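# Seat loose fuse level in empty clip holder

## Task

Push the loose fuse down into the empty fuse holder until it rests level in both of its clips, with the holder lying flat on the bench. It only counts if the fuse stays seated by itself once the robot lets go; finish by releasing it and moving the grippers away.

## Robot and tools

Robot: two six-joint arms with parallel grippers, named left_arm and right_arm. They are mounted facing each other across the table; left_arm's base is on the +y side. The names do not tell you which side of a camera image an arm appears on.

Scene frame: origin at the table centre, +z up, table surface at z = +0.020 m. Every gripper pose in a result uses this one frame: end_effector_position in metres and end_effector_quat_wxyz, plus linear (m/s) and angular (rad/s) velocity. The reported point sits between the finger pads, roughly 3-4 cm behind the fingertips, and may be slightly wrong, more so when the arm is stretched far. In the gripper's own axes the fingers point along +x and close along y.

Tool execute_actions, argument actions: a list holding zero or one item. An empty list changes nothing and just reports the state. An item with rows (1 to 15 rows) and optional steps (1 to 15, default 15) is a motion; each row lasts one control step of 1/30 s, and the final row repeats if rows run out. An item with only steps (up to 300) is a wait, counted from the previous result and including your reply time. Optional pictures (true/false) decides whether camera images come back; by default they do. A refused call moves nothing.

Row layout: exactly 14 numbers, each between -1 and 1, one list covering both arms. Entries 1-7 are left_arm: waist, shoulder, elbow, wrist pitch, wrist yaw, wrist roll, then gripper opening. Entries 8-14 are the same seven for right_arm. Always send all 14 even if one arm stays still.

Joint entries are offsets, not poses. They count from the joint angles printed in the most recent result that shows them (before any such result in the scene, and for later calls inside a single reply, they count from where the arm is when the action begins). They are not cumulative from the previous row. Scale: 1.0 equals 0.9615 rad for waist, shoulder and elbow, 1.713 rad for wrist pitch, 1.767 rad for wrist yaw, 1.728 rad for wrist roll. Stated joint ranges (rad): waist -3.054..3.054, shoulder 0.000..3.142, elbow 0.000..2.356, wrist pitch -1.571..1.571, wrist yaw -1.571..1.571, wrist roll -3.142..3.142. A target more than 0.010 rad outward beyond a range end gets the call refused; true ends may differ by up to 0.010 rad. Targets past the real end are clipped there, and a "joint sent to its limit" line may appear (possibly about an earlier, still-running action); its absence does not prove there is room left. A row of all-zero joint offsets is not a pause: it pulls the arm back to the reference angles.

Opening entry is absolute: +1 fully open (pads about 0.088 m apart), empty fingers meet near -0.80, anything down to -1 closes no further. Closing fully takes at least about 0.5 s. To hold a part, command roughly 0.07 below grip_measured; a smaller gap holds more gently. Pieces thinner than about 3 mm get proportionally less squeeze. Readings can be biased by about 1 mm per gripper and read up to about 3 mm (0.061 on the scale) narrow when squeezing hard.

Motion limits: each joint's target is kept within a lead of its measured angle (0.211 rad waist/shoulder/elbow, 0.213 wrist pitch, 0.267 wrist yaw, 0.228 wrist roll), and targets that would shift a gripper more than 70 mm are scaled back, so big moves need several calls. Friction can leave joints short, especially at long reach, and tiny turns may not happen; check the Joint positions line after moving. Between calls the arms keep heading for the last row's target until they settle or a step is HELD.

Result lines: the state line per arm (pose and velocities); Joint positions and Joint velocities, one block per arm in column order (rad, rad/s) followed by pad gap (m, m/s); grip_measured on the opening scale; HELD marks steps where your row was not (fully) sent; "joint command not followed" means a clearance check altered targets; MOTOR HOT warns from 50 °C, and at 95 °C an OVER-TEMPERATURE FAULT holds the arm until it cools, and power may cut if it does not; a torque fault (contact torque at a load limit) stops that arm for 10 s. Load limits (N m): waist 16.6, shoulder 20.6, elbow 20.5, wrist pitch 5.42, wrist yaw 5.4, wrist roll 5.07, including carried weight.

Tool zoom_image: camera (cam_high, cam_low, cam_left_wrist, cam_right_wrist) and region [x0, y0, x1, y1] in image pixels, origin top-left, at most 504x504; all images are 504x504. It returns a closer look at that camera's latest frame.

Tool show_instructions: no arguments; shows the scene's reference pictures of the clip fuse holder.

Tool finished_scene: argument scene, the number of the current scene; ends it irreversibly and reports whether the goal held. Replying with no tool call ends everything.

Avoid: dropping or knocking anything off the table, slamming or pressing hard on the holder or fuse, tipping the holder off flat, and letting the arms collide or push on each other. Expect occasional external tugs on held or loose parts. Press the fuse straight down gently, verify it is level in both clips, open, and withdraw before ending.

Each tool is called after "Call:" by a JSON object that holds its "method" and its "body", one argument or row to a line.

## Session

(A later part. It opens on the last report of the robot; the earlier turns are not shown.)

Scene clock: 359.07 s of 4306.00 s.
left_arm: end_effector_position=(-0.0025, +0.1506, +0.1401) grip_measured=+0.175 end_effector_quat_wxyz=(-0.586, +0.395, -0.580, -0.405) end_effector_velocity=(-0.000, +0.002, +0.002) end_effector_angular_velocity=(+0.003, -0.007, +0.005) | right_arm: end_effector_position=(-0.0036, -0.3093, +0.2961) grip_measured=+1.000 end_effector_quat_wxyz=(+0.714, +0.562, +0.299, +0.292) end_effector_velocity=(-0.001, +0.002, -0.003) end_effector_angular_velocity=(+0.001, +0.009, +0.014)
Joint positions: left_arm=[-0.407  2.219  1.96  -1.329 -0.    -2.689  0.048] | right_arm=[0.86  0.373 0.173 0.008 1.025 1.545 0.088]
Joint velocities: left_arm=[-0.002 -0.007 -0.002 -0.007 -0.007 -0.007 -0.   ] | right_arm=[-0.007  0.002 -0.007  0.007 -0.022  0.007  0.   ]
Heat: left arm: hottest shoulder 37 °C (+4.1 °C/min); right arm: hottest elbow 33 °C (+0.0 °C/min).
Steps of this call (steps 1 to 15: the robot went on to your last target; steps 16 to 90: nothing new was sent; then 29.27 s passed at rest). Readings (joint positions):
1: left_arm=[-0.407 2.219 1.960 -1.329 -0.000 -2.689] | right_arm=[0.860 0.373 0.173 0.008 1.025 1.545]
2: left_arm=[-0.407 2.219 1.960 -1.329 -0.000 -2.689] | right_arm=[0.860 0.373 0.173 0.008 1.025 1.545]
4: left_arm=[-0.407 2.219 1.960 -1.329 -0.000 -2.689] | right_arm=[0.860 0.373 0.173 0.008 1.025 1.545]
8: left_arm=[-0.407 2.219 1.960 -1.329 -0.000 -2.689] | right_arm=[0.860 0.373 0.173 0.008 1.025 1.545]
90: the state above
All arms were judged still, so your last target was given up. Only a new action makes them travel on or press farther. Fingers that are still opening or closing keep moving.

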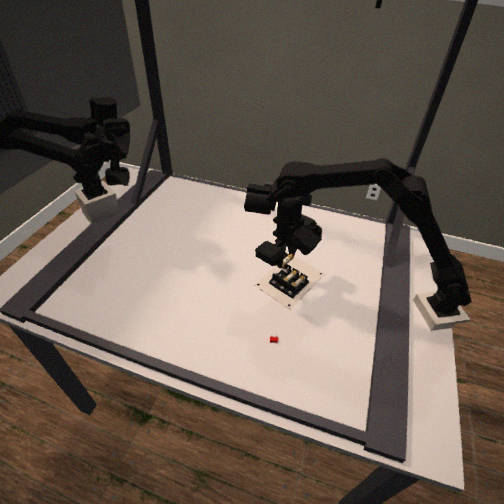

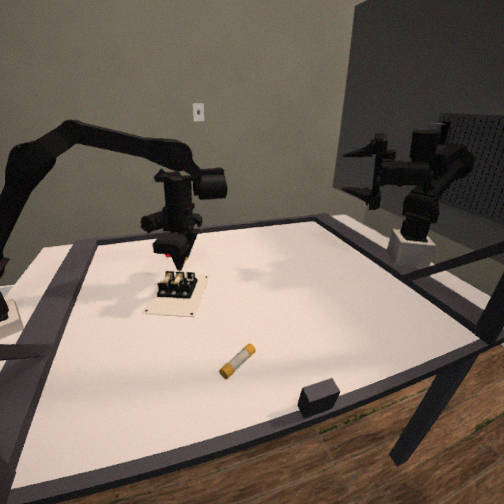

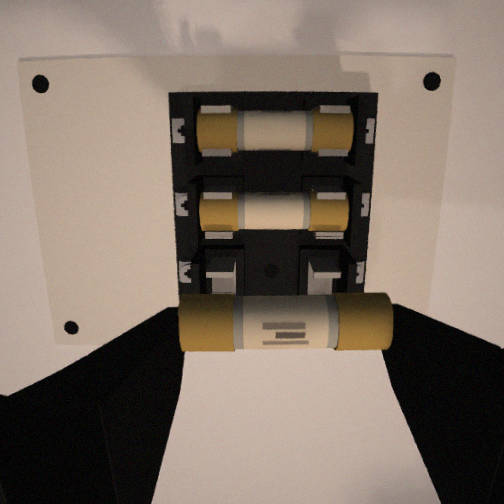

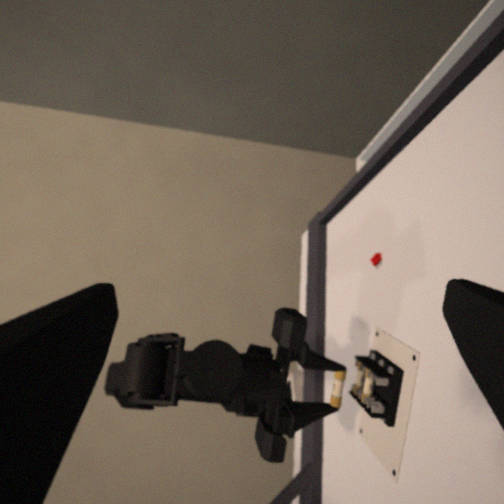

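Call:
{"method": "execute_actions", "body": {
  "actions": [
    {"rows": [[-0.0004,0.0011,-0.0012,0.0013,0,-0.0002,0.10,0,0,0,0,0,0,1],[-0.0011,0.0033,-0.0036,0.0038,0,-0.0007,0.10,0,0,0,0,0,0,1],[-0.0023,0.0066,-0.0073,0.0077,0,-0.0014,0.10,0,0,0,0,0,0,1],[-0.0038,0.0110,-0.0121,0.0128,0,-0.0024,0.10,0,0,0,0,0,0,1],[-0.0055,0.0160,-0.0175,0.0185,0,-0.0035,0.10,0,0,0,0,0,0,1],[-0.0074,0.0215,-0.0236,0.0249,0,-0.0047,0.10,0,0,0,0,0,0,1],[-0.0095,0.0276,-0.0303,0.0320,0,-0.0060,0.10,0,0,0,0,0,0,1],[-0.0116,0.0336,-0.0369,0.0390,0,-0.0073,0.10,0,0,0,0,0,0,1],[-0.0135,0.0391,-0.0430,0.0454,0,-0.0085,0.10,0,0,0,0,0,0,1],[-0.0152,0.0441,-0.0484,0.0511,0,-0.0096,0.10,0,0,0,0,0,0,1],[-0.0167,0.0485,-0.0532,0.0562,0,-0.0106,0.10,0,0,0,0,0,0,1],[-0.0179,0.0518,-0.0569,0.0601,0,-0.0113,0.10,0,0,0,0,0,0,1],[-0.0186,0.0540,-0.0593,0.0626,0,-0.0118,0.10,0,0,0,0,0,0,1],[-0.0190,0.0551,-0.0605,0.0639,0,-0.0120,0.10,0,0,0,0,0,0,1]], "steps": 15}
  ],
  "pictures": false
}}

Call:
{"method": "execute_actions", "body": {
  "actions": [
    {"steps": 12}
  ]
}}

Scene clock: 461.27 s of 4306.00 s.
left_arm: end_effector_position=(-0.0082, +0.1401, +0.1118) grip_measured=+0.175 end_effector_quat_wxyz=(-0.585, +0.398, -0.583, -0.401) end_effector_velocity=(-0.018, +0.009, -0.070) end_effector_angular_velocity=(+0.124, +0.016, -0.015) | right_arm: end_effector_position=(-0.0036, -0.3093, +0.2961) grip_measured=+1.000 end_effector_quat_wxyz=(+0.714, +0.562, +0.299, +0.292) end_effector_velocity=(-0.000, -0.000, -0.004) end_effector_angular_velocity=(-0.026, -0.011, +0.005)
Joint positions: left_arm=[-0.422  2.26   1.917 -1.232 -0.    -2.702  0.048] | right_arm=[0.86  0.373 0.173 0.008 1.025 1.545 0.088]
Joint velocities: left_arm=[-0.037  0.11  -0.095  0.081  0.007 -0.022 -0.   ] | right_arm=[-0.002 -0.002 -0.002 -0.022 -0.007 -0.007  0.   ]
Heat: left arm: hottest shoulder 42 °C (+2.0 °C/min); right arm: hottest elbow 33 °C (+0.0 °C/min).
Steps of this call (steps 1 to 90: nothing new was sent; then 98.70 s passed at rest; steps 91 to 105: all 15 steps of this action). Readings (joint positions):
91: left_arm=[-0.407 2.219 1.960 -1.329 -0.000 -2.689] | right_arm=[0.860 0.373 0.173 0.008 1.025 1.545]
92: left_arm=[-0.407 2.219 1.960 -1.329 -0.000 -2.689] | right_arm=[0.860 0.373 0.173 0.008 1.025 1.545]
94: left_arm=[-0.407 2.219 1.960 -1.324 -0.000 -2.689] | right_arm=[0.860 0.373 0.173 0.008 1.025 1.545]
98: left_arm=[-0.409 2.224 1.952 -1.290 -0.000 -2.691] | right_arm=[0.860 0.373 0.173 0.008 1.025 1.545]
105: the state above

Scene clock: 461.67 s of 4306.00 s.
left_arm: end_effector_position=(-0.0086, +0.1394, +0.1085) grip_measured=+0.175 end_effector_quat_wxyz=(-0.584, +0.398, -0.583, -0.401) end_effector_velocity=(+0.000, -0.002, +0.002) end_effector_angular_velocity=(-0.012, -0.008, +0.005) | right_arm: end_effector_position=(-0.0036, -0.3093, +0.2961) grip_measured=+1.000 end_effector_quat_wxyz=(+0.714, +0.562, +0.299, +0.292) end_effector_velocity=(+0.001, -0.000, -0.002) end_effector_angular_velocity=(-0.012, -0.006, +0.001)
Joint positions: left_arm=[-0.423  2.265  1.912 -1.222 -0.    -2.704  0.048] | right_arm=[0.86  0.373 0.173 0.008 1.025 1.545 0.088]
Joint velocities: left_arm=[-0.002 -0.002  0.002  0.007 -0.007 -0.007  0.   ] | right_arm=[-0.007 -0.002 -0.002 -0.007 -0.007 -0.007  0.   ]
Heat: left arm: hottest shoulder 42 °C (+2.0 °C/min); right arm: hottest elbow 33 °C (+0.0 °C/min).
Steps of this call (steps 1 to 12: the robot went on to your last target). Readings (joint positions):
1: left_arm=[-0.423 2.263 1.914 -1.229 -0.000 -2.703] | right_arm=[0.860 0.373 0.173 0.008 1.025 1.545]
2: left_arm=[-0.423 2.265 1.912 -1.227 -0.000 -2.703] | right_arm=[0.860 0.373 0.173 0.008 1.025 1.545]
4: left_arm=[-0.423 2.265 1.912 -1.225 -0.000 -2.703] | right_arm=[0.860 0.373 0.173 0.008 1.025 1.545]
8: left_arm=[-0.423 2.265 1.912 -1.222 -0.000 -2.704] | right_arm=[0.860 0.373 0.173 0.008 1.025 1.545]
12: the state above

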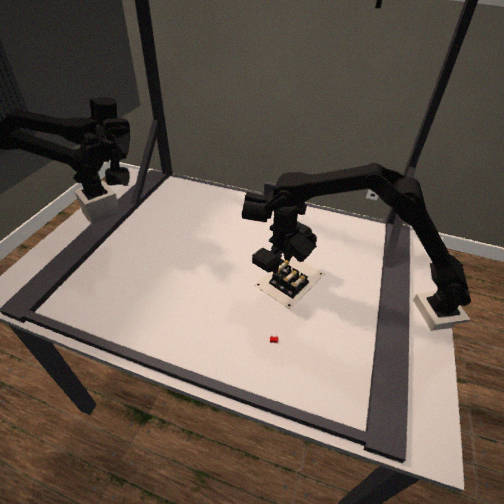

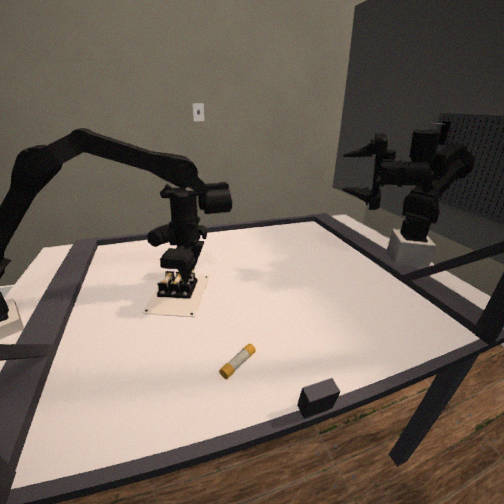

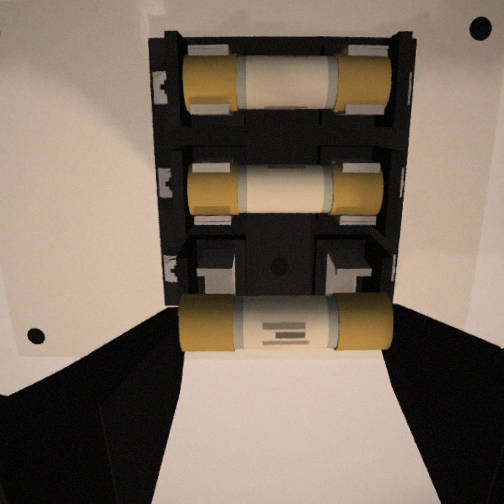

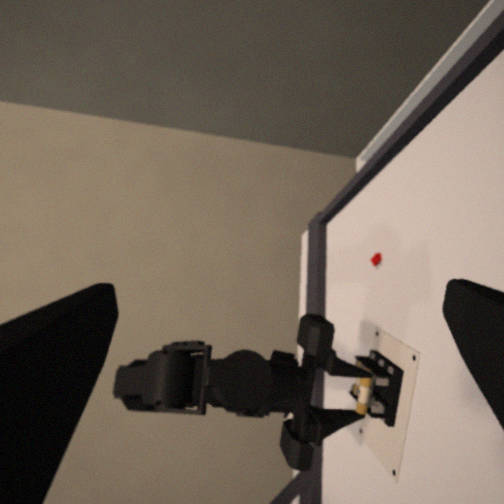

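Call:
{"method": "zoom_image", "body": {
  "camera": "cam_left_wrist",
  "region": [160, 140, 412, 360]
}}

Region (160, 140, 412, 360) of cam_left_wrist's 504x504 image, scaled by 2.000, with more detail than that image has; it fills the top 440 rows of this view, and the rest is white.

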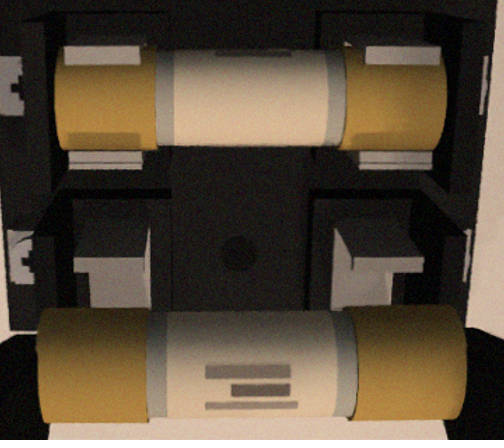

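Call:
{"method": "execute_actions", "body": {
  "actions": [
    {"rows": [[0,0.0030,-0.0040,0.0008,-0.0005,0,0.10,0,0,0,0,0,0,1],[0,0.0055,-0.0080,0.0016,-0.0010,0,0.10,0,0,0,0,0,0,1],[0,0.0070,-0.0115,0.0030,-0.0014,0,0.10,0,0,0,0,0,0,1],[0,0.0078,-0.0145,0.0050,-0.0017,0,0.10,0,0,0,0,0,0,1],[0,0.0084,-0.0177,0.0074,-0.0019,0,0.10,0,0,0,0,0,0,1],[0,0.0091,-0.0211,0.0100,-0.0021,0,0.10,0,0,0,0,0,0,1],[0,0.0097,-0.0245,0.0126,-0.0023,0,0.10,0,0,0,0,0,0,1],[0,0.0103,-0.0276,0.0149,-0.0025,0,0.10,0,0,0,0,0,0,1],[0,0.0108,-0.0301,0.0167,-0.0026,0,0.10,0,0,0,0,0,0,1],[0,0.0111,-0.0319,0.0179,-0.0027,0,0.10,0,0,0,0,0,0,1],[0,0.0113,-0.0328,0.0184,-0.0028,0,0.10,0,0,0,0,0,0,1]], "steps": 15}
  ],
  "pictures": false
}}

Call:
{"method": "execute_actions", "body": {
  "actions": [
    {"steps": 8}
  ]
}}

Call:
{"method": "zoom_image", "body": {
  "camera": "cam_left_wrist",
  "region": [160, 140, 412, 360]
}}

Scene clock: 527.47 s of 4306.00 s.
left_arm: end_effector_position=(-0.0082, +0.1378, +0.1036) grip_measured=+0.175 end_effector_quat_wxyz=(-0.584, +0.401, -0.584, -0.398) end_effector_velocity=(+0.000, -0.001, +0.000) end_effector_angular_velocity=(-0.007, -0.008, +0.005) | right_arm: end_effector_position=(-0.0036, -0.3093, +0.2961) grip_measured=+1.000 end_effector_quat_wxyz=(+0.714, +0.562, +0.299, +0.292) end_effector_velocity=(+0.001, -0.000, -0.002) end_effector_angular_velocity=(-0.012, -0.006, +0.001)
Joint positions: left_arm=[-0.423  2.266  1.893 -1.194 -0.003 -2.704  0.048] | right_arm=[0.86  0.373 0.173 0.008 1.025 1.545 0.088]
Joint velocities: left_arm=[-0.002 -0.002 -0.002  0.007 -0.007 -0.007 -0.   ] | right_arm=[-0.007 -0.002 -0.002 -0.007 -0.007 -0.007  0.   ]
Heat: left arm: hottest shoulder 45 °C (+3.0 °C/min); right arm: hottest elbow 34 °C (+1.0 °C/min).
Steps of this call (steps 1 to 30: the robot went on to your last target; steps 31 to 90: nothing new was sent; then 62.30 s passed at rest; steps 91 to 105: all 15 steps of this action). Readings (joint positions):
91: left_arm=[-0.423 2.265 1.912 -1.222 -0.000 -2.704] | right_arm=[0.860 0.373 0.173 0.008 1.025 1.545]
92: left_arm=[-0.423 2.265 1.912 -1.222 -0.000 -2.704] | right_arm=[0.860 0.373 0.173 0.008 1.025 1.545]
94: left_arm=[-0.423 2.265 1.912 -1.220 -0.000 -2.704] | right_arm=[0.860 0.373 0.173 0.008 1.025 1.545]
98: left_arm=[-0.423 2.265 1.904 -1.208 -0.001 -2.704] | right_arm=[0.860 0.373 0.173 0.008 1.025 1.545]
105: the state above

Scene clock: 527.73 s of 4306.00 s.
left_arm: end_effector_position=(-0.0082, +0.1378, +0.1035) grip_measured=+0.175 end_effector_quat_wxyz=(-0.584, +0.401, -0.584, -0.398) end_effector_velocity=(-0.004, +0.002, +0.000) end_effector_angular_velocity=(+0.007, +0.008, -0.015) | right_arm: end_effector_position=(-0.0036, -0.3093, +0.2961) grip_measured=+1.000 end_effector_quat_wxyz=(+0.714, +0.562, +0.299, +0.292) end_effector_velocity=(-0.000, +0.000, -0.002) end_effector_angular_velocity=(-0.003, +0.005, +0.004)
Joint positions: left_arm=[-0.423  2.266  1.893 -1.193 -0.003 -2.704  0.048] | right_arm=[0.86  0.373 0.173 0.008 1.025 1.545 0.088]
Joint velocities: left_arm=[-0.007 -0.002 -0.002 -0.007  0.007  0.007 -0.   ] | right_arm=[-0.002 -0.002 -0.002 -0.007 -0.007  0.007  0.   ]
Heat: left arm: hottest shoulder 45 °C (+2.0 °C/min); right arm: hottest elbow 34 °C (+1.0 °C/min).
Steps of this call (steps 1 to 8: the robot went on to your last target). Readings (joint positions):
1: left_arm=[-0.423 2.266 1.893 -1.194 -0.003 -2.704] | right_arm=[0.860 0.373 0.173 0.008 1.025 1.545]
2: left_arm=[-0.423 2.266 1.893 -1.194 -0.003 -2.704] | right_arm=[0.860 0.373 0.173 0.008 1.025 1.545]
4: left_arm=[-0.423 2.266 1.893 -1.193 -0.003 -2.704] | right_arm=[0.860 0.373 0.173 0.008 1.025 1.545]
8: the state above

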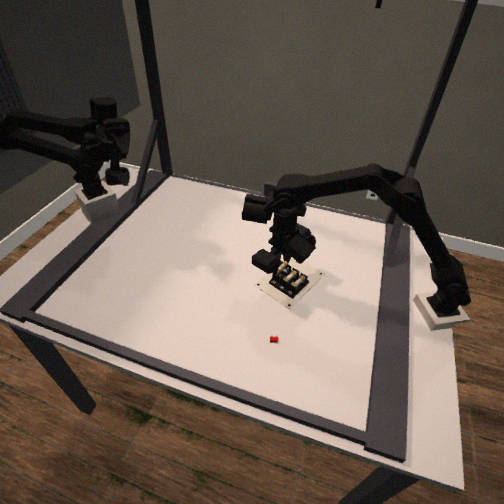

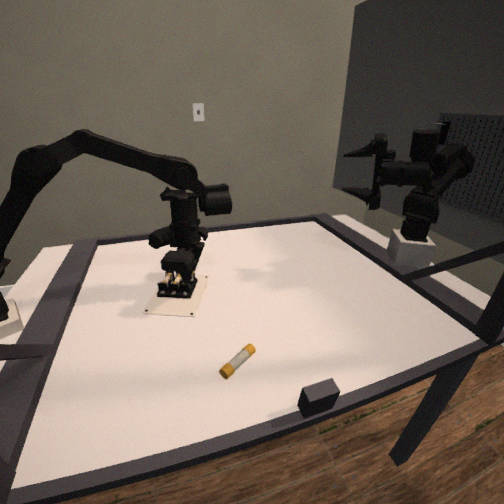

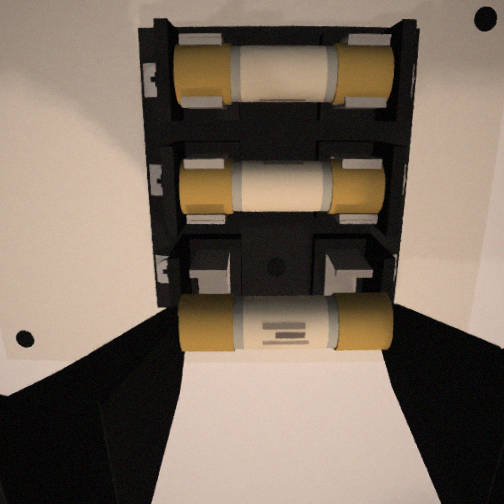

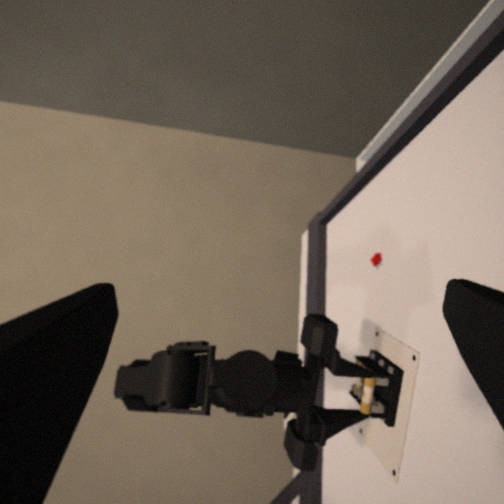

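Region (160, 140, 412, 360) of cam_left_wrist's 504x504 image, scaled by 2.000, with more detail than that image has; it fills the top 440 rows of this view, and the rest is white.

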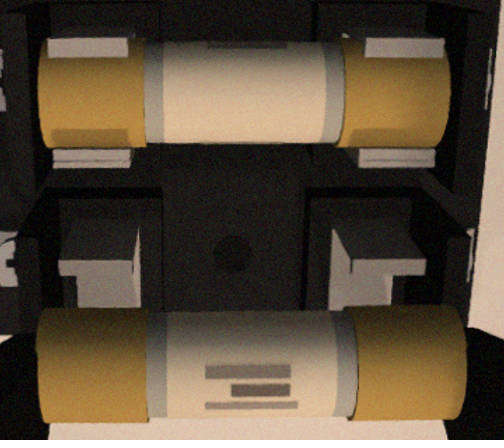

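Call:
{"method": "zoom_image", "body": {
  "camera": "cam_low",
  "region": [140, 250, 220, 320]
}}

Call:
{"method": "zoom_image", "body": {
  "camera": "cam_right_wrist",
  "region": [330, 340, 430, 440]
}}

Region (140, 250, 220, 320) of cam_low's 504x504 image, scaled by 6.300, with more detail than that image has; it fills the top 441 rows of this view, and the rest is white.

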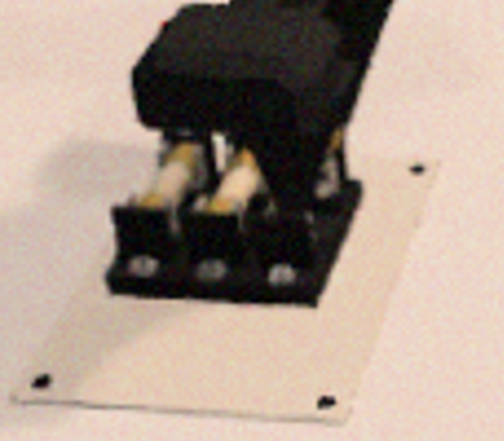

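Region (330, 340, 430, 440) of cam_right_wrist's 504x504 image, scaled by 5.040, with more detail than that image has.

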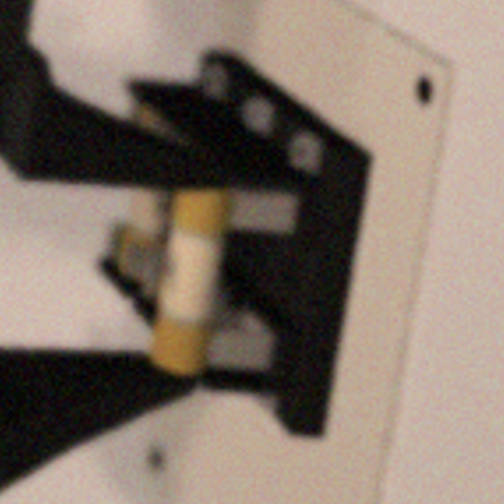

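Call:
{"method": "execute_actions", "body": {
  "actions": [
    {"rows": [[0,0,0,-0.0012,-0.0006,0,0.10,0,0,0,0,0,0,1],[0,0,0,-0.0024,-0.0011,0,0.10,0,0,0,0,0,0,1],[0,0,0,-0.0036,-0.0015,0,0.10,0,0,0,0,0,0,1],[0,0,0,-0.0048,-0.0019,0,0.10,0,0,0,0,0,0,1],[0,0,0,-0.0060,-0.0023,0,0.10,0,0,0,0,0,0,1],[0,0,0,-0.0070,-0.0026,0,0.10,0,0,0,0,0,0,1],[0,0,0,-0.0077,-0.0029,0,0.10,0,0,0,0,0,0,1],[0,0,0,-0.0081,-0.0031,0,0.10,0,0,0,0,0,0,1]], "steps": 15}
  ]
}}

Call:
{"method": "zoom_image", "body": {
  "camera": "cam_left_wrist",
  "region": [160, 140, 412, 360]
}}

Call:
{"method": "zoom_image", "body": {
  "camera": "cam_right_wrist",
  "region": [330, 340, 430, 440]
}}

Scene clock: 611.13 s of 4306.00 s.
left_arm: end_effector_position=(-0.0079, +0.1404, +0.1035) grip_measured=+0.175 end_effector_quat_wxyz=(-0.586, +0.398, -0.581, -0.401) end_effector_velocity=(-0.000, +0.002, -0.002) end_effector_angular_velocity=(+0.013, -0.006, -0.010) | right_arm: end_effector_position=(-0.0036, -0.3093, +0.2961) grip_measured=+1.000 end_effector_quat_wxyz=(+0.714, +0.562, +0.299, +0.292) end_effector_velocity=(-0.000, -0.000, -0.004) end_effector_angular_velocity=(-0.017, -0.000, +0.004)
Joint positions: left_arm=[-0.423  2.266  1.893 -1.205 -0.005 -2.704  0.048] | right_arm=[0.86  0.373 0.173 0.008 1.025 1.545 0.088]
Joint velocities: left_arm=[-0.002  0.002 -0.002 -0.007 -0.007  0.007  0.   ] | right_arm=[-0.002 -0.002 -0.002 -0.022 -0.007  0.007  0.   ]
Heat: left arm: hottest shoulder 46 °C (+1.0 °C/min); right arm: hottest elbow 34 °C (+0.0 °C/min).
Steps of this call (steps 1 to 15: the robot went on to your last target; steps 16 to 90: nothing new was sent; then 79.90 s passed at rest; steps 91 to 105: all 15 steps of this action). Readings (joint positions):
91: left_arm=[-0.423 2.266 1.893 -1.193 -0.003 -2.704] | right_arm=[0.860 0.373 0.173 0.008 1.025 1.545]
92: left_arm=[-0.423 2.266 1.893 -1.193 -0.003 -2.704] | right_arm=[0.860 0.373 0.173 0.008 1.025 1.545]
94: left_arm=[-0.423 2.266 1.893 -1.194 -0.003 -2.704] | right_arm=[0.860 0.373 0.173 0.008 1.025 1.545]
98: left_arm=[-0.423 2.266 1.893 -1.202 -0.004 -2.704] | right_arm=[0.860 0.373 0.173 0.008 1.025 1.545]
105: the state above

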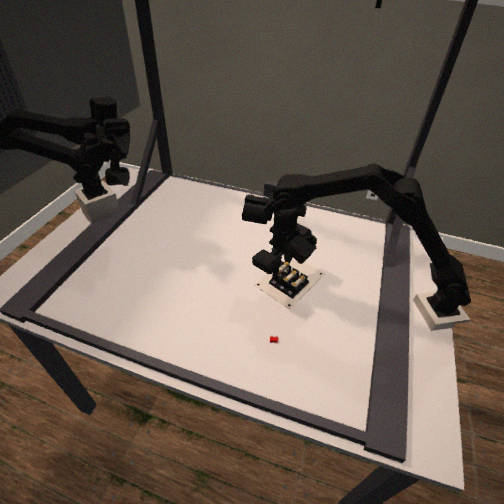

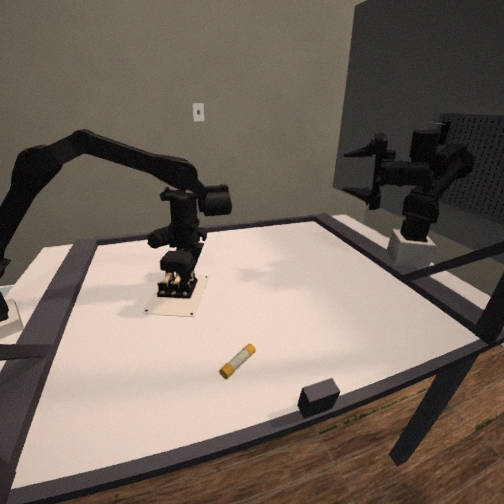

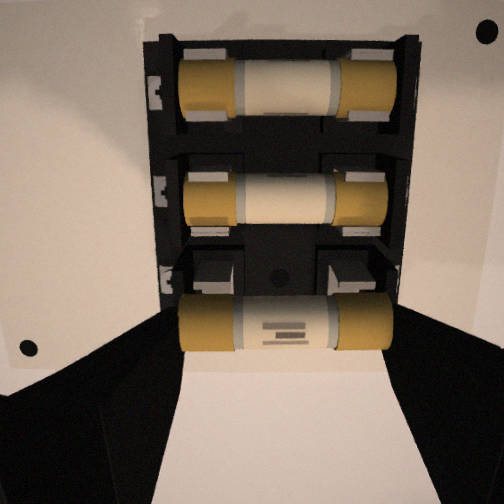

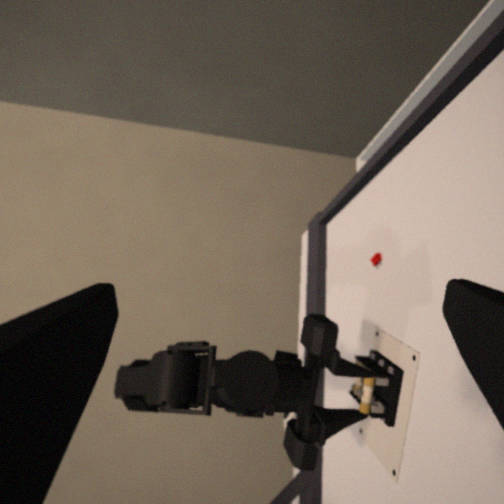

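Region (160, 140, 412, 360) of cam_left_wrist's 504x504 image, scaled by 2.000, with more detail than that image has; it fills the top 440 rows of this view, and the rest is white.

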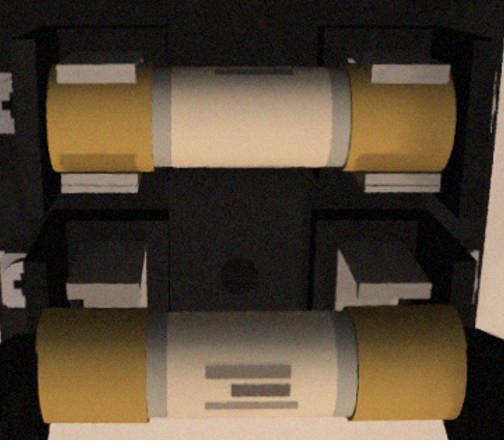

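Region (330, 340, 430, 440) of cam_right_wrist's 504x504 image, scaled by 5.040, with more detail than that image has.

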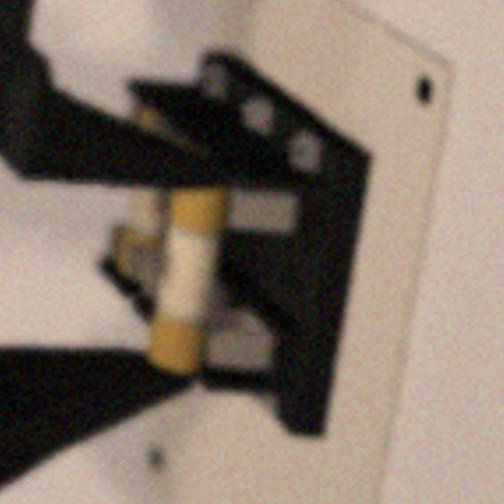

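Call:
{"method": "execute_actions", "body": {
  "actions": [
    {"rows": [[0,0,-0.004,0.0005,-0.0006,0,0.10,0,0,0,0,0,0,1],[0,0,-0.008,0.0010,-0.0011,0,0.10,0,0,0,0,0,0,1],[0,0,-0.011,0.0013,-0.0015,0,0.10,0,0,0,0,0,0,1],[0,0,-0.013,0.0016,-0.0019,0,0.10,0,0,0,0,0,0,1],[0,0,-0.0148,0.0024,-0.0022,0,0.10,0,0,0,0,0,0,1],[0,0,-0.0165,0.0033,-0.0025,0,0.10,0,0,0,0,0,0,1],[0,0,-0.018,0.0041,-0.0027,0,0.10,0,0,0,0,0,0,1],[0,0,-0.0192,0.0047,-0.0028,0,0.10,0,0,0,0,0,0,1]], "steps": 14}
  ]
}}

Call:
{"method": "zoom_image", "body": {
  "camera": "cam_left_wrist",
  "region": [160, 140, 412, 360]
}}

Call:
{"method": "zoom_image", "body": {
  "camera": "cam_right_wrist",
  "region": [330, 340, 430, 440]
}}

Scene clock: 640.80 s of 4306.00 s.
left_arm: end_effector_position=(-0.0076, +0.1406, +0.1022) grip_measured=+0.175 end_effector_quat_wxyz=(-0.587, +0.399, -0.580, -0.400) end_effector_velocity=(+0.000, +0.000, -0.001) end_effector_angular_velocity=(-0.002, -0.007, -0.010) | right_arm: end_effector_position=(-0.0036, -0.3093, +0.2961) grip_measured=+1.000 end_effector_quat_wxyz=(+0.714, +0.562, +0.299, +0.292) end_effector_velocity=(-0.000, +0.000, -0.004) end_effector_angular_velocity=(-0.017, -0.008, +0.005)
Joint positions: left_arm=[-0.423  2.266  1.888 -1.199 -0.008 -2.704  0.048] | right_arm=[0.86  0.373 0.173 0.008 1.025 1.545 0.088]
Joint velocities: left_arm=[-0.002 -0.002 -0.007  0.007 -0.007  0.007 -0.   ] | right_arm=[-0.002 -0.002 -0.007 -0.007 -0.007 -0.007  0.   ]
Heat: left arm: hottest shoulder 49 °C (+3.0 °C/min); right arm: hottest elbow 34 °C (+0.0 °C/min).
Steps of this call (steps 1 to 15: the robot went on to your last target; steps 16 to 90: nothing new was sent; then 26.20 s passed at rest; steps 91 to 104: all 14 steps of this action). Readings (joint positions):
91: left_arm=[-0.423 2.266 1.893 -1.205 -0.005 -2.704] | right_arm=[0.860 0.373 0.173 0.008 1.025 1.545]
92: left_arm=[-0.423 2.266 1.893 -1.205 -0.005 -2.704] | right_arm=[0.860 0.373 0.173 0.008 1.025 1.545]
94: left_arm=[-0.423 2.266 1.893 -1.205 -0.005 -2.704] | right_arm=[0.860 0.373 0.173 0.008 1.025 1.545]
98: left_arm=[-0.423 2.266 1.890 -1.202 -0.007 -2.704] | right_arm=[0.860 0.373 0.173 0.008 1.025 1.545]
104: the state above

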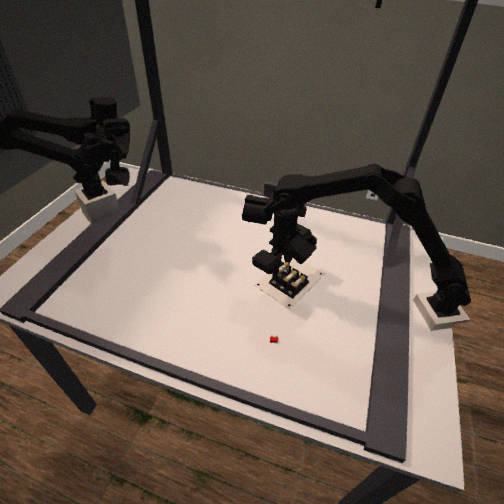

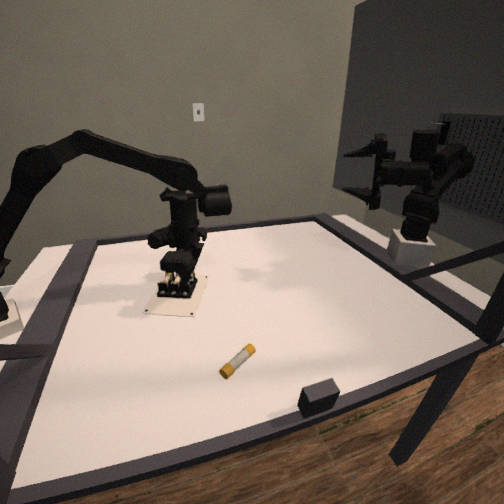

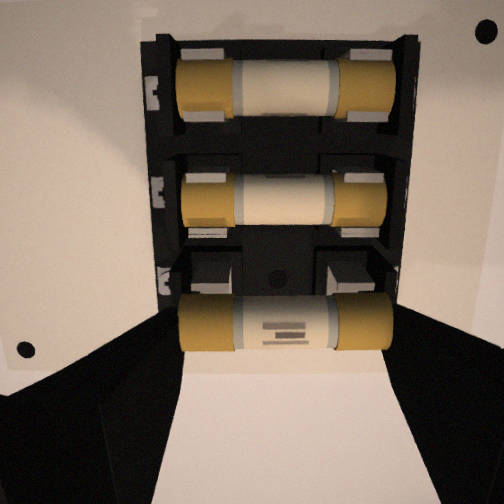

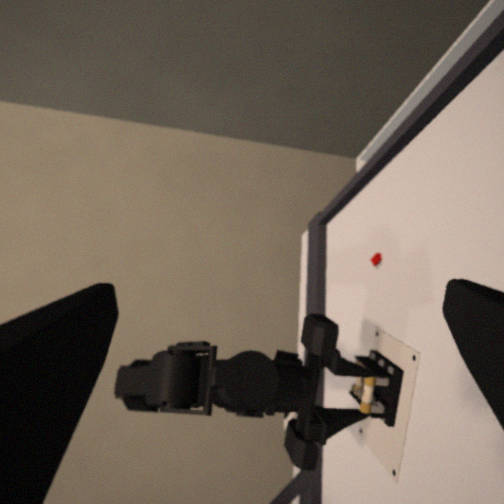

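Region (160, 140, 412, 360) of cam_left_wrist's 504x504 image, scaled by 2.000, with more detail than that image has; it fills the top 440 rows of this view, and the rest is white.

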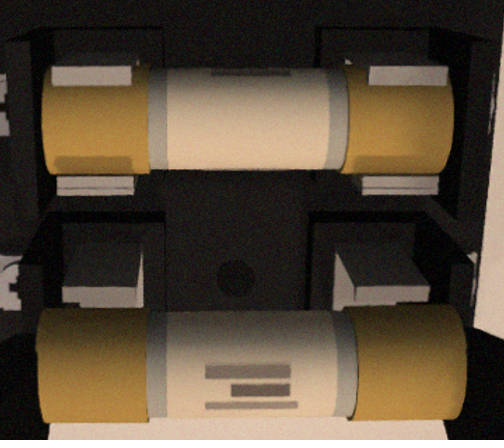

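Region (330, 340, 430, 440) of cam_right_wrist's 504x504 image, scaled by 5.040, with more detail than that image has.

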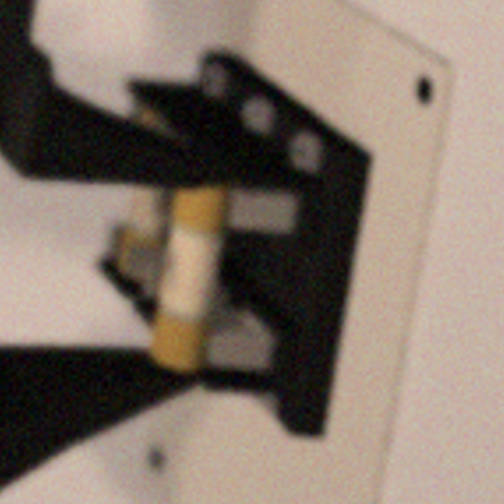

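Call:
{"method": "execute_actions", "body": {
  "actions": [
    {"rows": [[0,0,0,0,0,0,0.16,0,0,0,0,0,0,1],[0,0,0,0,0,0,0.21,0,0,0,0,0,0,1],[0,0,0,0,0,0,0.26,0,0,0,0,0,0,1],[0,0,0,0,0,0,0.32,0,0,0,0,0,0,1],[0,0,0,0,0,0,0.40,0,0,0,0,0,0,1],[0,0,0,0,0,0,0.48,0,0,0,0,0,0,1],[0,0,0,0,0,0,0.55,0,0,0,0,0,0,1]], "steps": 10}
  ],
  "pictures": false
}}

Call:
{"method": "execute_actions", "body": {
  "actions": [
    {"rows": [[0,0.004,-0.005,0.0006,0,0,0.55,0,0,0,0,0,0,1],[0,0.008,-0.010,0.0012,0,0,0.55,0,0,0,0,0,0,1],[0,0.0108,-0.014,0.0024,0,0,0.55,0,0,0,0,0,0,1],[0,0.0117,-0.0175,0.0048,0,0,0.55,0,0,0,0,0,0,1],[0,0.0128,-0.022,0.0079,0,0,0.55,0,0,0,0,0,0,1],[0,0.0141,-0.027,0.0114,0,0,0.55,0,0,0,0,0,0,1],[0,0.0155,-0.0325,0.0153,0,0,0.55,0,0,0,0,0,0,1],[0,0.0168,-0.0378,0.0190,0,0,0.55,0,0,0,0,0,0,1],[0,0.0181,-0.0427,0.0225,0,0,0.55,0,0,0,0,0,0,1],[0,0.0191,-0.0467,0.0253,0,0,0.55,0,0,0,0,0,0,1],[0,0.0198,-0.0493,0.0272,0,0,0.55,0,0,0,0,0,0,1],[0,0.0201,-0.0505,0.0280,0,0,0.55,0,0,0,0,0,0,1]], "steps": 15}
  ],
  "pictures": false
}}

Call:
{"method": "execute_actions", "body": {
  "actions": [
    {"steps": 6}
  ]
}}

Scene clock: 666.20 s of 4306.00 s.
left_arm: end_effector_position=(-0.0075, +0.1405, +0.1022) grip_measured=+0.495 end_effector_quat_wxyz=(-0.587, +0.399, -0.580, -0.400) end_effector_velocity=(-0.000, +0.002, +0.000) end_effector_angular_velocity=(+0.008, -0.007, +0.005) | right_arm: end_effector_position=(-0.0036, -0.3093, +0.2961) grip_measured=+1.000 end_effector_quat_wxyz=(+0.714, +0.562, +0.299, +0.292) end_effector_velocity=(+0.002, -0.001, +0.001) end_effector_angular_velocity=(+0.003, -0.005, -0.014)
Joint positions: left_arm=[-0.423  2.266  1.888 -1.199 -0.008 -2.704  0.063] | right_arm=[0.86  0.373 0.173 0.008 1.025 1.545 0.088]
Joint velocities: left_arm=[-0.002 -0.002 -0.002 -0.007 -0.007 -0.007  0.029] | right_arm=[-0.007 -0.002 -0.002  0.007  0.007 -0.007  0.   ]
Heat: left arm: hottest shoulder 50 °C (+4.0 °C/min); right arm: hottest elbow 34 °C (+0.0 °C/min). Fold the left arm in close to its base before you think long.
MOTOR HOT: a motor of the left arm reached 50 °C. Now the hottest motor of the left arm, joint 2 (shoulder), reports 50 °C. The temperature limit of the motors' drives, at which the controller stops that arm, is 95 °C. To cool a motor, set the load down, stop pushing, or move to a pose that needs little force.
Steps of this call (steps 1 to 15: the robot went on to your last target; steps 16 to 90: nothing new was sent; then 22.07 s passed at rest; steps 91 to 100: all 10 steps of this action). Readings (joint positions):
91: left_arm=[-0.423 2.266 1.888 -1.199 -0.008 -2.704] | right_arm=[0.860 0.373 0.173 0.008 1.025 1.545]
92: left_arm=[-0.423 2.266 1.888 -1.199 -0.008 -2.704] | right_arm=[0.860 0.373 0.173 0.008 1.025 1.545]
94: left_arm=[-0.423 2.266 1.888 -1.199 -0.008 -2.704] | right_arm=[0.860 0.373 0.173 0.008 1.025 1.545]
98: left_arm=[-0.423 2.266 1.888 -1.199 -0.008 -2.704] | right_arm=[0.860 0.373 0.173 0.008 1.025 1.545]
100: the state above

Scene clock: 666.70 s of 4306.00 s.
left_arm: end_effector_position=(-0.0075, +0.1412, +0.0889) grip_measured=+0.547 end_effector_quat_wxyz=(-0.588, +0.398, -0.579, -0.401) end_effector_velocity=(-0.000, +0.006, -0.016) end_effector_angular_velocity=(+0.032, -0.005, +0.005) | right_arm: end_effector_position=(-0.0036, -0.3093, +0.2961) grip_measured=+1.000 end_effector_quat_wxyz=(+0.714, +0.562, +0.299, +0.292) end_effector_velocity=(+0.002, -0.002, -0.005) end_effector_angular_velocity=(-0.030, -0.015, -0.009)
Joint positions: left_arm=[-0.423  2.276  1.851 -1.157 -0.008 -2.704  0.066] | right_arm=[0.86  0.373 0.173 0.008 1.025 1.545 0.088]
Joint velocities: left_arm=[-0.002  0.017 -0.037  0.022 -0.007 -0.007 -0.   ] | right_arm=[-0.002 -0.002 -0.007 -0.022  0.007 -0.007  0.   ]
Heat: left arm: hottest shoulder 50 °C (+4.0 °C/min); right arm: hottest elbow 34 °C (+0.0 °C/min). Fold the left arm in close to its base before you think long.
MOTOR HOT: still on. Now the hottest motor of the left arm, joint 2 (shoulder), reports 50 °C; a drive's own limit is 95 °C.
Steps of this call (steps 1 to 15: all 15 steps of this action). Readings (joint positions):
1: left_arm=[-0.423 2.266 1.888 -1.199 -0.008 -2.704] | right_arm=[0.860 0.373 0.173 0.008 1.025 1.545]
2: left_arm=[-0.423 2.266 1.888 -1.199 -0.008 -2.704] | right_arm=[0.860 0.373 0.173 0.008 1.025 1.545]
4: left_arm=[-0.423 2.266 1.887 -1.199 -0.008 -2.704] | right_arm=[0.860 0.373 0.173 0.008 1.025 1.545]
8: left_arm=[-0.423 2.267 1.875 -1.182 -0.008 -2.704] | right_arm=[0.860 0.373 0.173 0.008 1.025 1.545]
15: the state above

Scene clock: 666.90 s of 4306.00 s.
left_arm: end_effector_position=(-0.0075, +0.1409, +0.0884) grip_measured=+0.547 end_effector_quat_wxyz=(-0.588, +0.398, -0.579, -0.401) end_effector_velocity=(+0.000, -0.001, +0.000) end_effector_angular_velocity=(-0.007, -0.008, +0.005) | right_arm: end_effector_position=(-0.0036, -0.3093, +0.2961) grip_measured=+1.000 end_effector_quat_wxyz=(+0.714, +0.562, +0.299, +0.292) end_effector_velocity=(-0.000, -0.000, -0.004) end_effector_angular_velocity=(-0.026, -0.011, +0.005)
Joint positions: left_arm=[-0.423  2.277  1.85  -1.154 -0.008 -2.704  0.066] | right_arm=[0.86  0.373 0.173 0.008 1.025 1.545 0.088]
Joint velocities: left_arm=[-0.002 -0.002 -0.002  0.007 -0.007 -0.007 -0.   ] | right_arm=[-0.002 -0.002 -0.002 -0.022 -0.007 -0.007  0.   ]
Heat: left arm: hottest shoulder 50 °C (+4.1 °C/min); right arm: hottest elbow 34 °C (+0.0 °C/min). Fold the left arm in close to its base before you think long.
MOTOR HOT: still on. Now the hottest motor of the left arm, joint 2 (shoulder), reports 50 °C; a drive's own limit is 95 °C.
Steps of this call (steps 1 to 6: the robot went on to your last target). Readings (joint positions):
1: left_arm=[-0.423 2.277 1.851 -1.156 -0.008 -2.704] | right_arm=[0.860 0.373 0.173 0.008 1.025 1.545]
2: left_arm=[-0.423 2.277 1.850 -1.155 -0.008 -2.704] | right_arm=[0.860 0.373 0.173 0.008 1.025 1.545]
4: left_arm=[-0.423 2.277 1.850 -1.154 -0.008 -2.704] | right_arm=[0.860 0.373 0.173 0.008 1.025 1.545]
6: the state above

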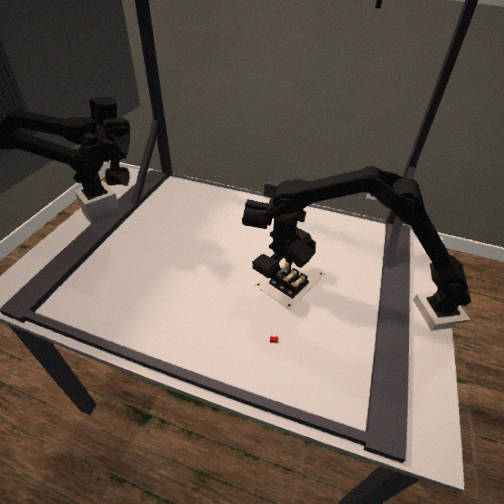

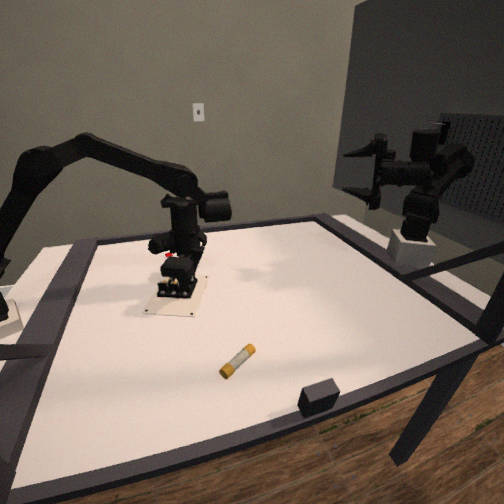

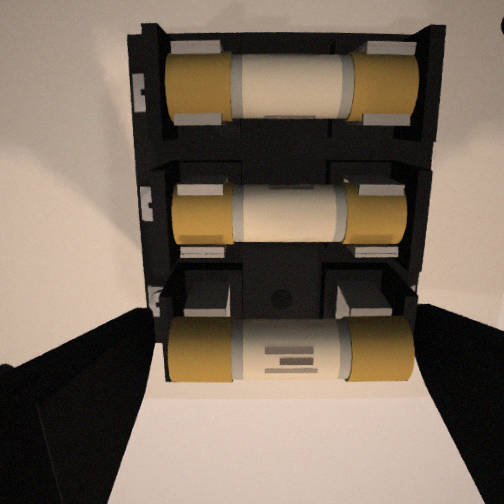

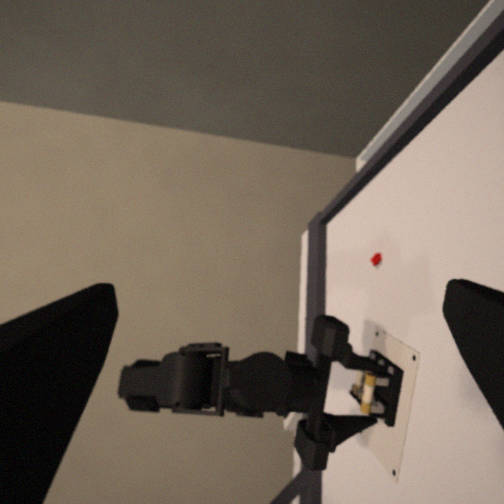

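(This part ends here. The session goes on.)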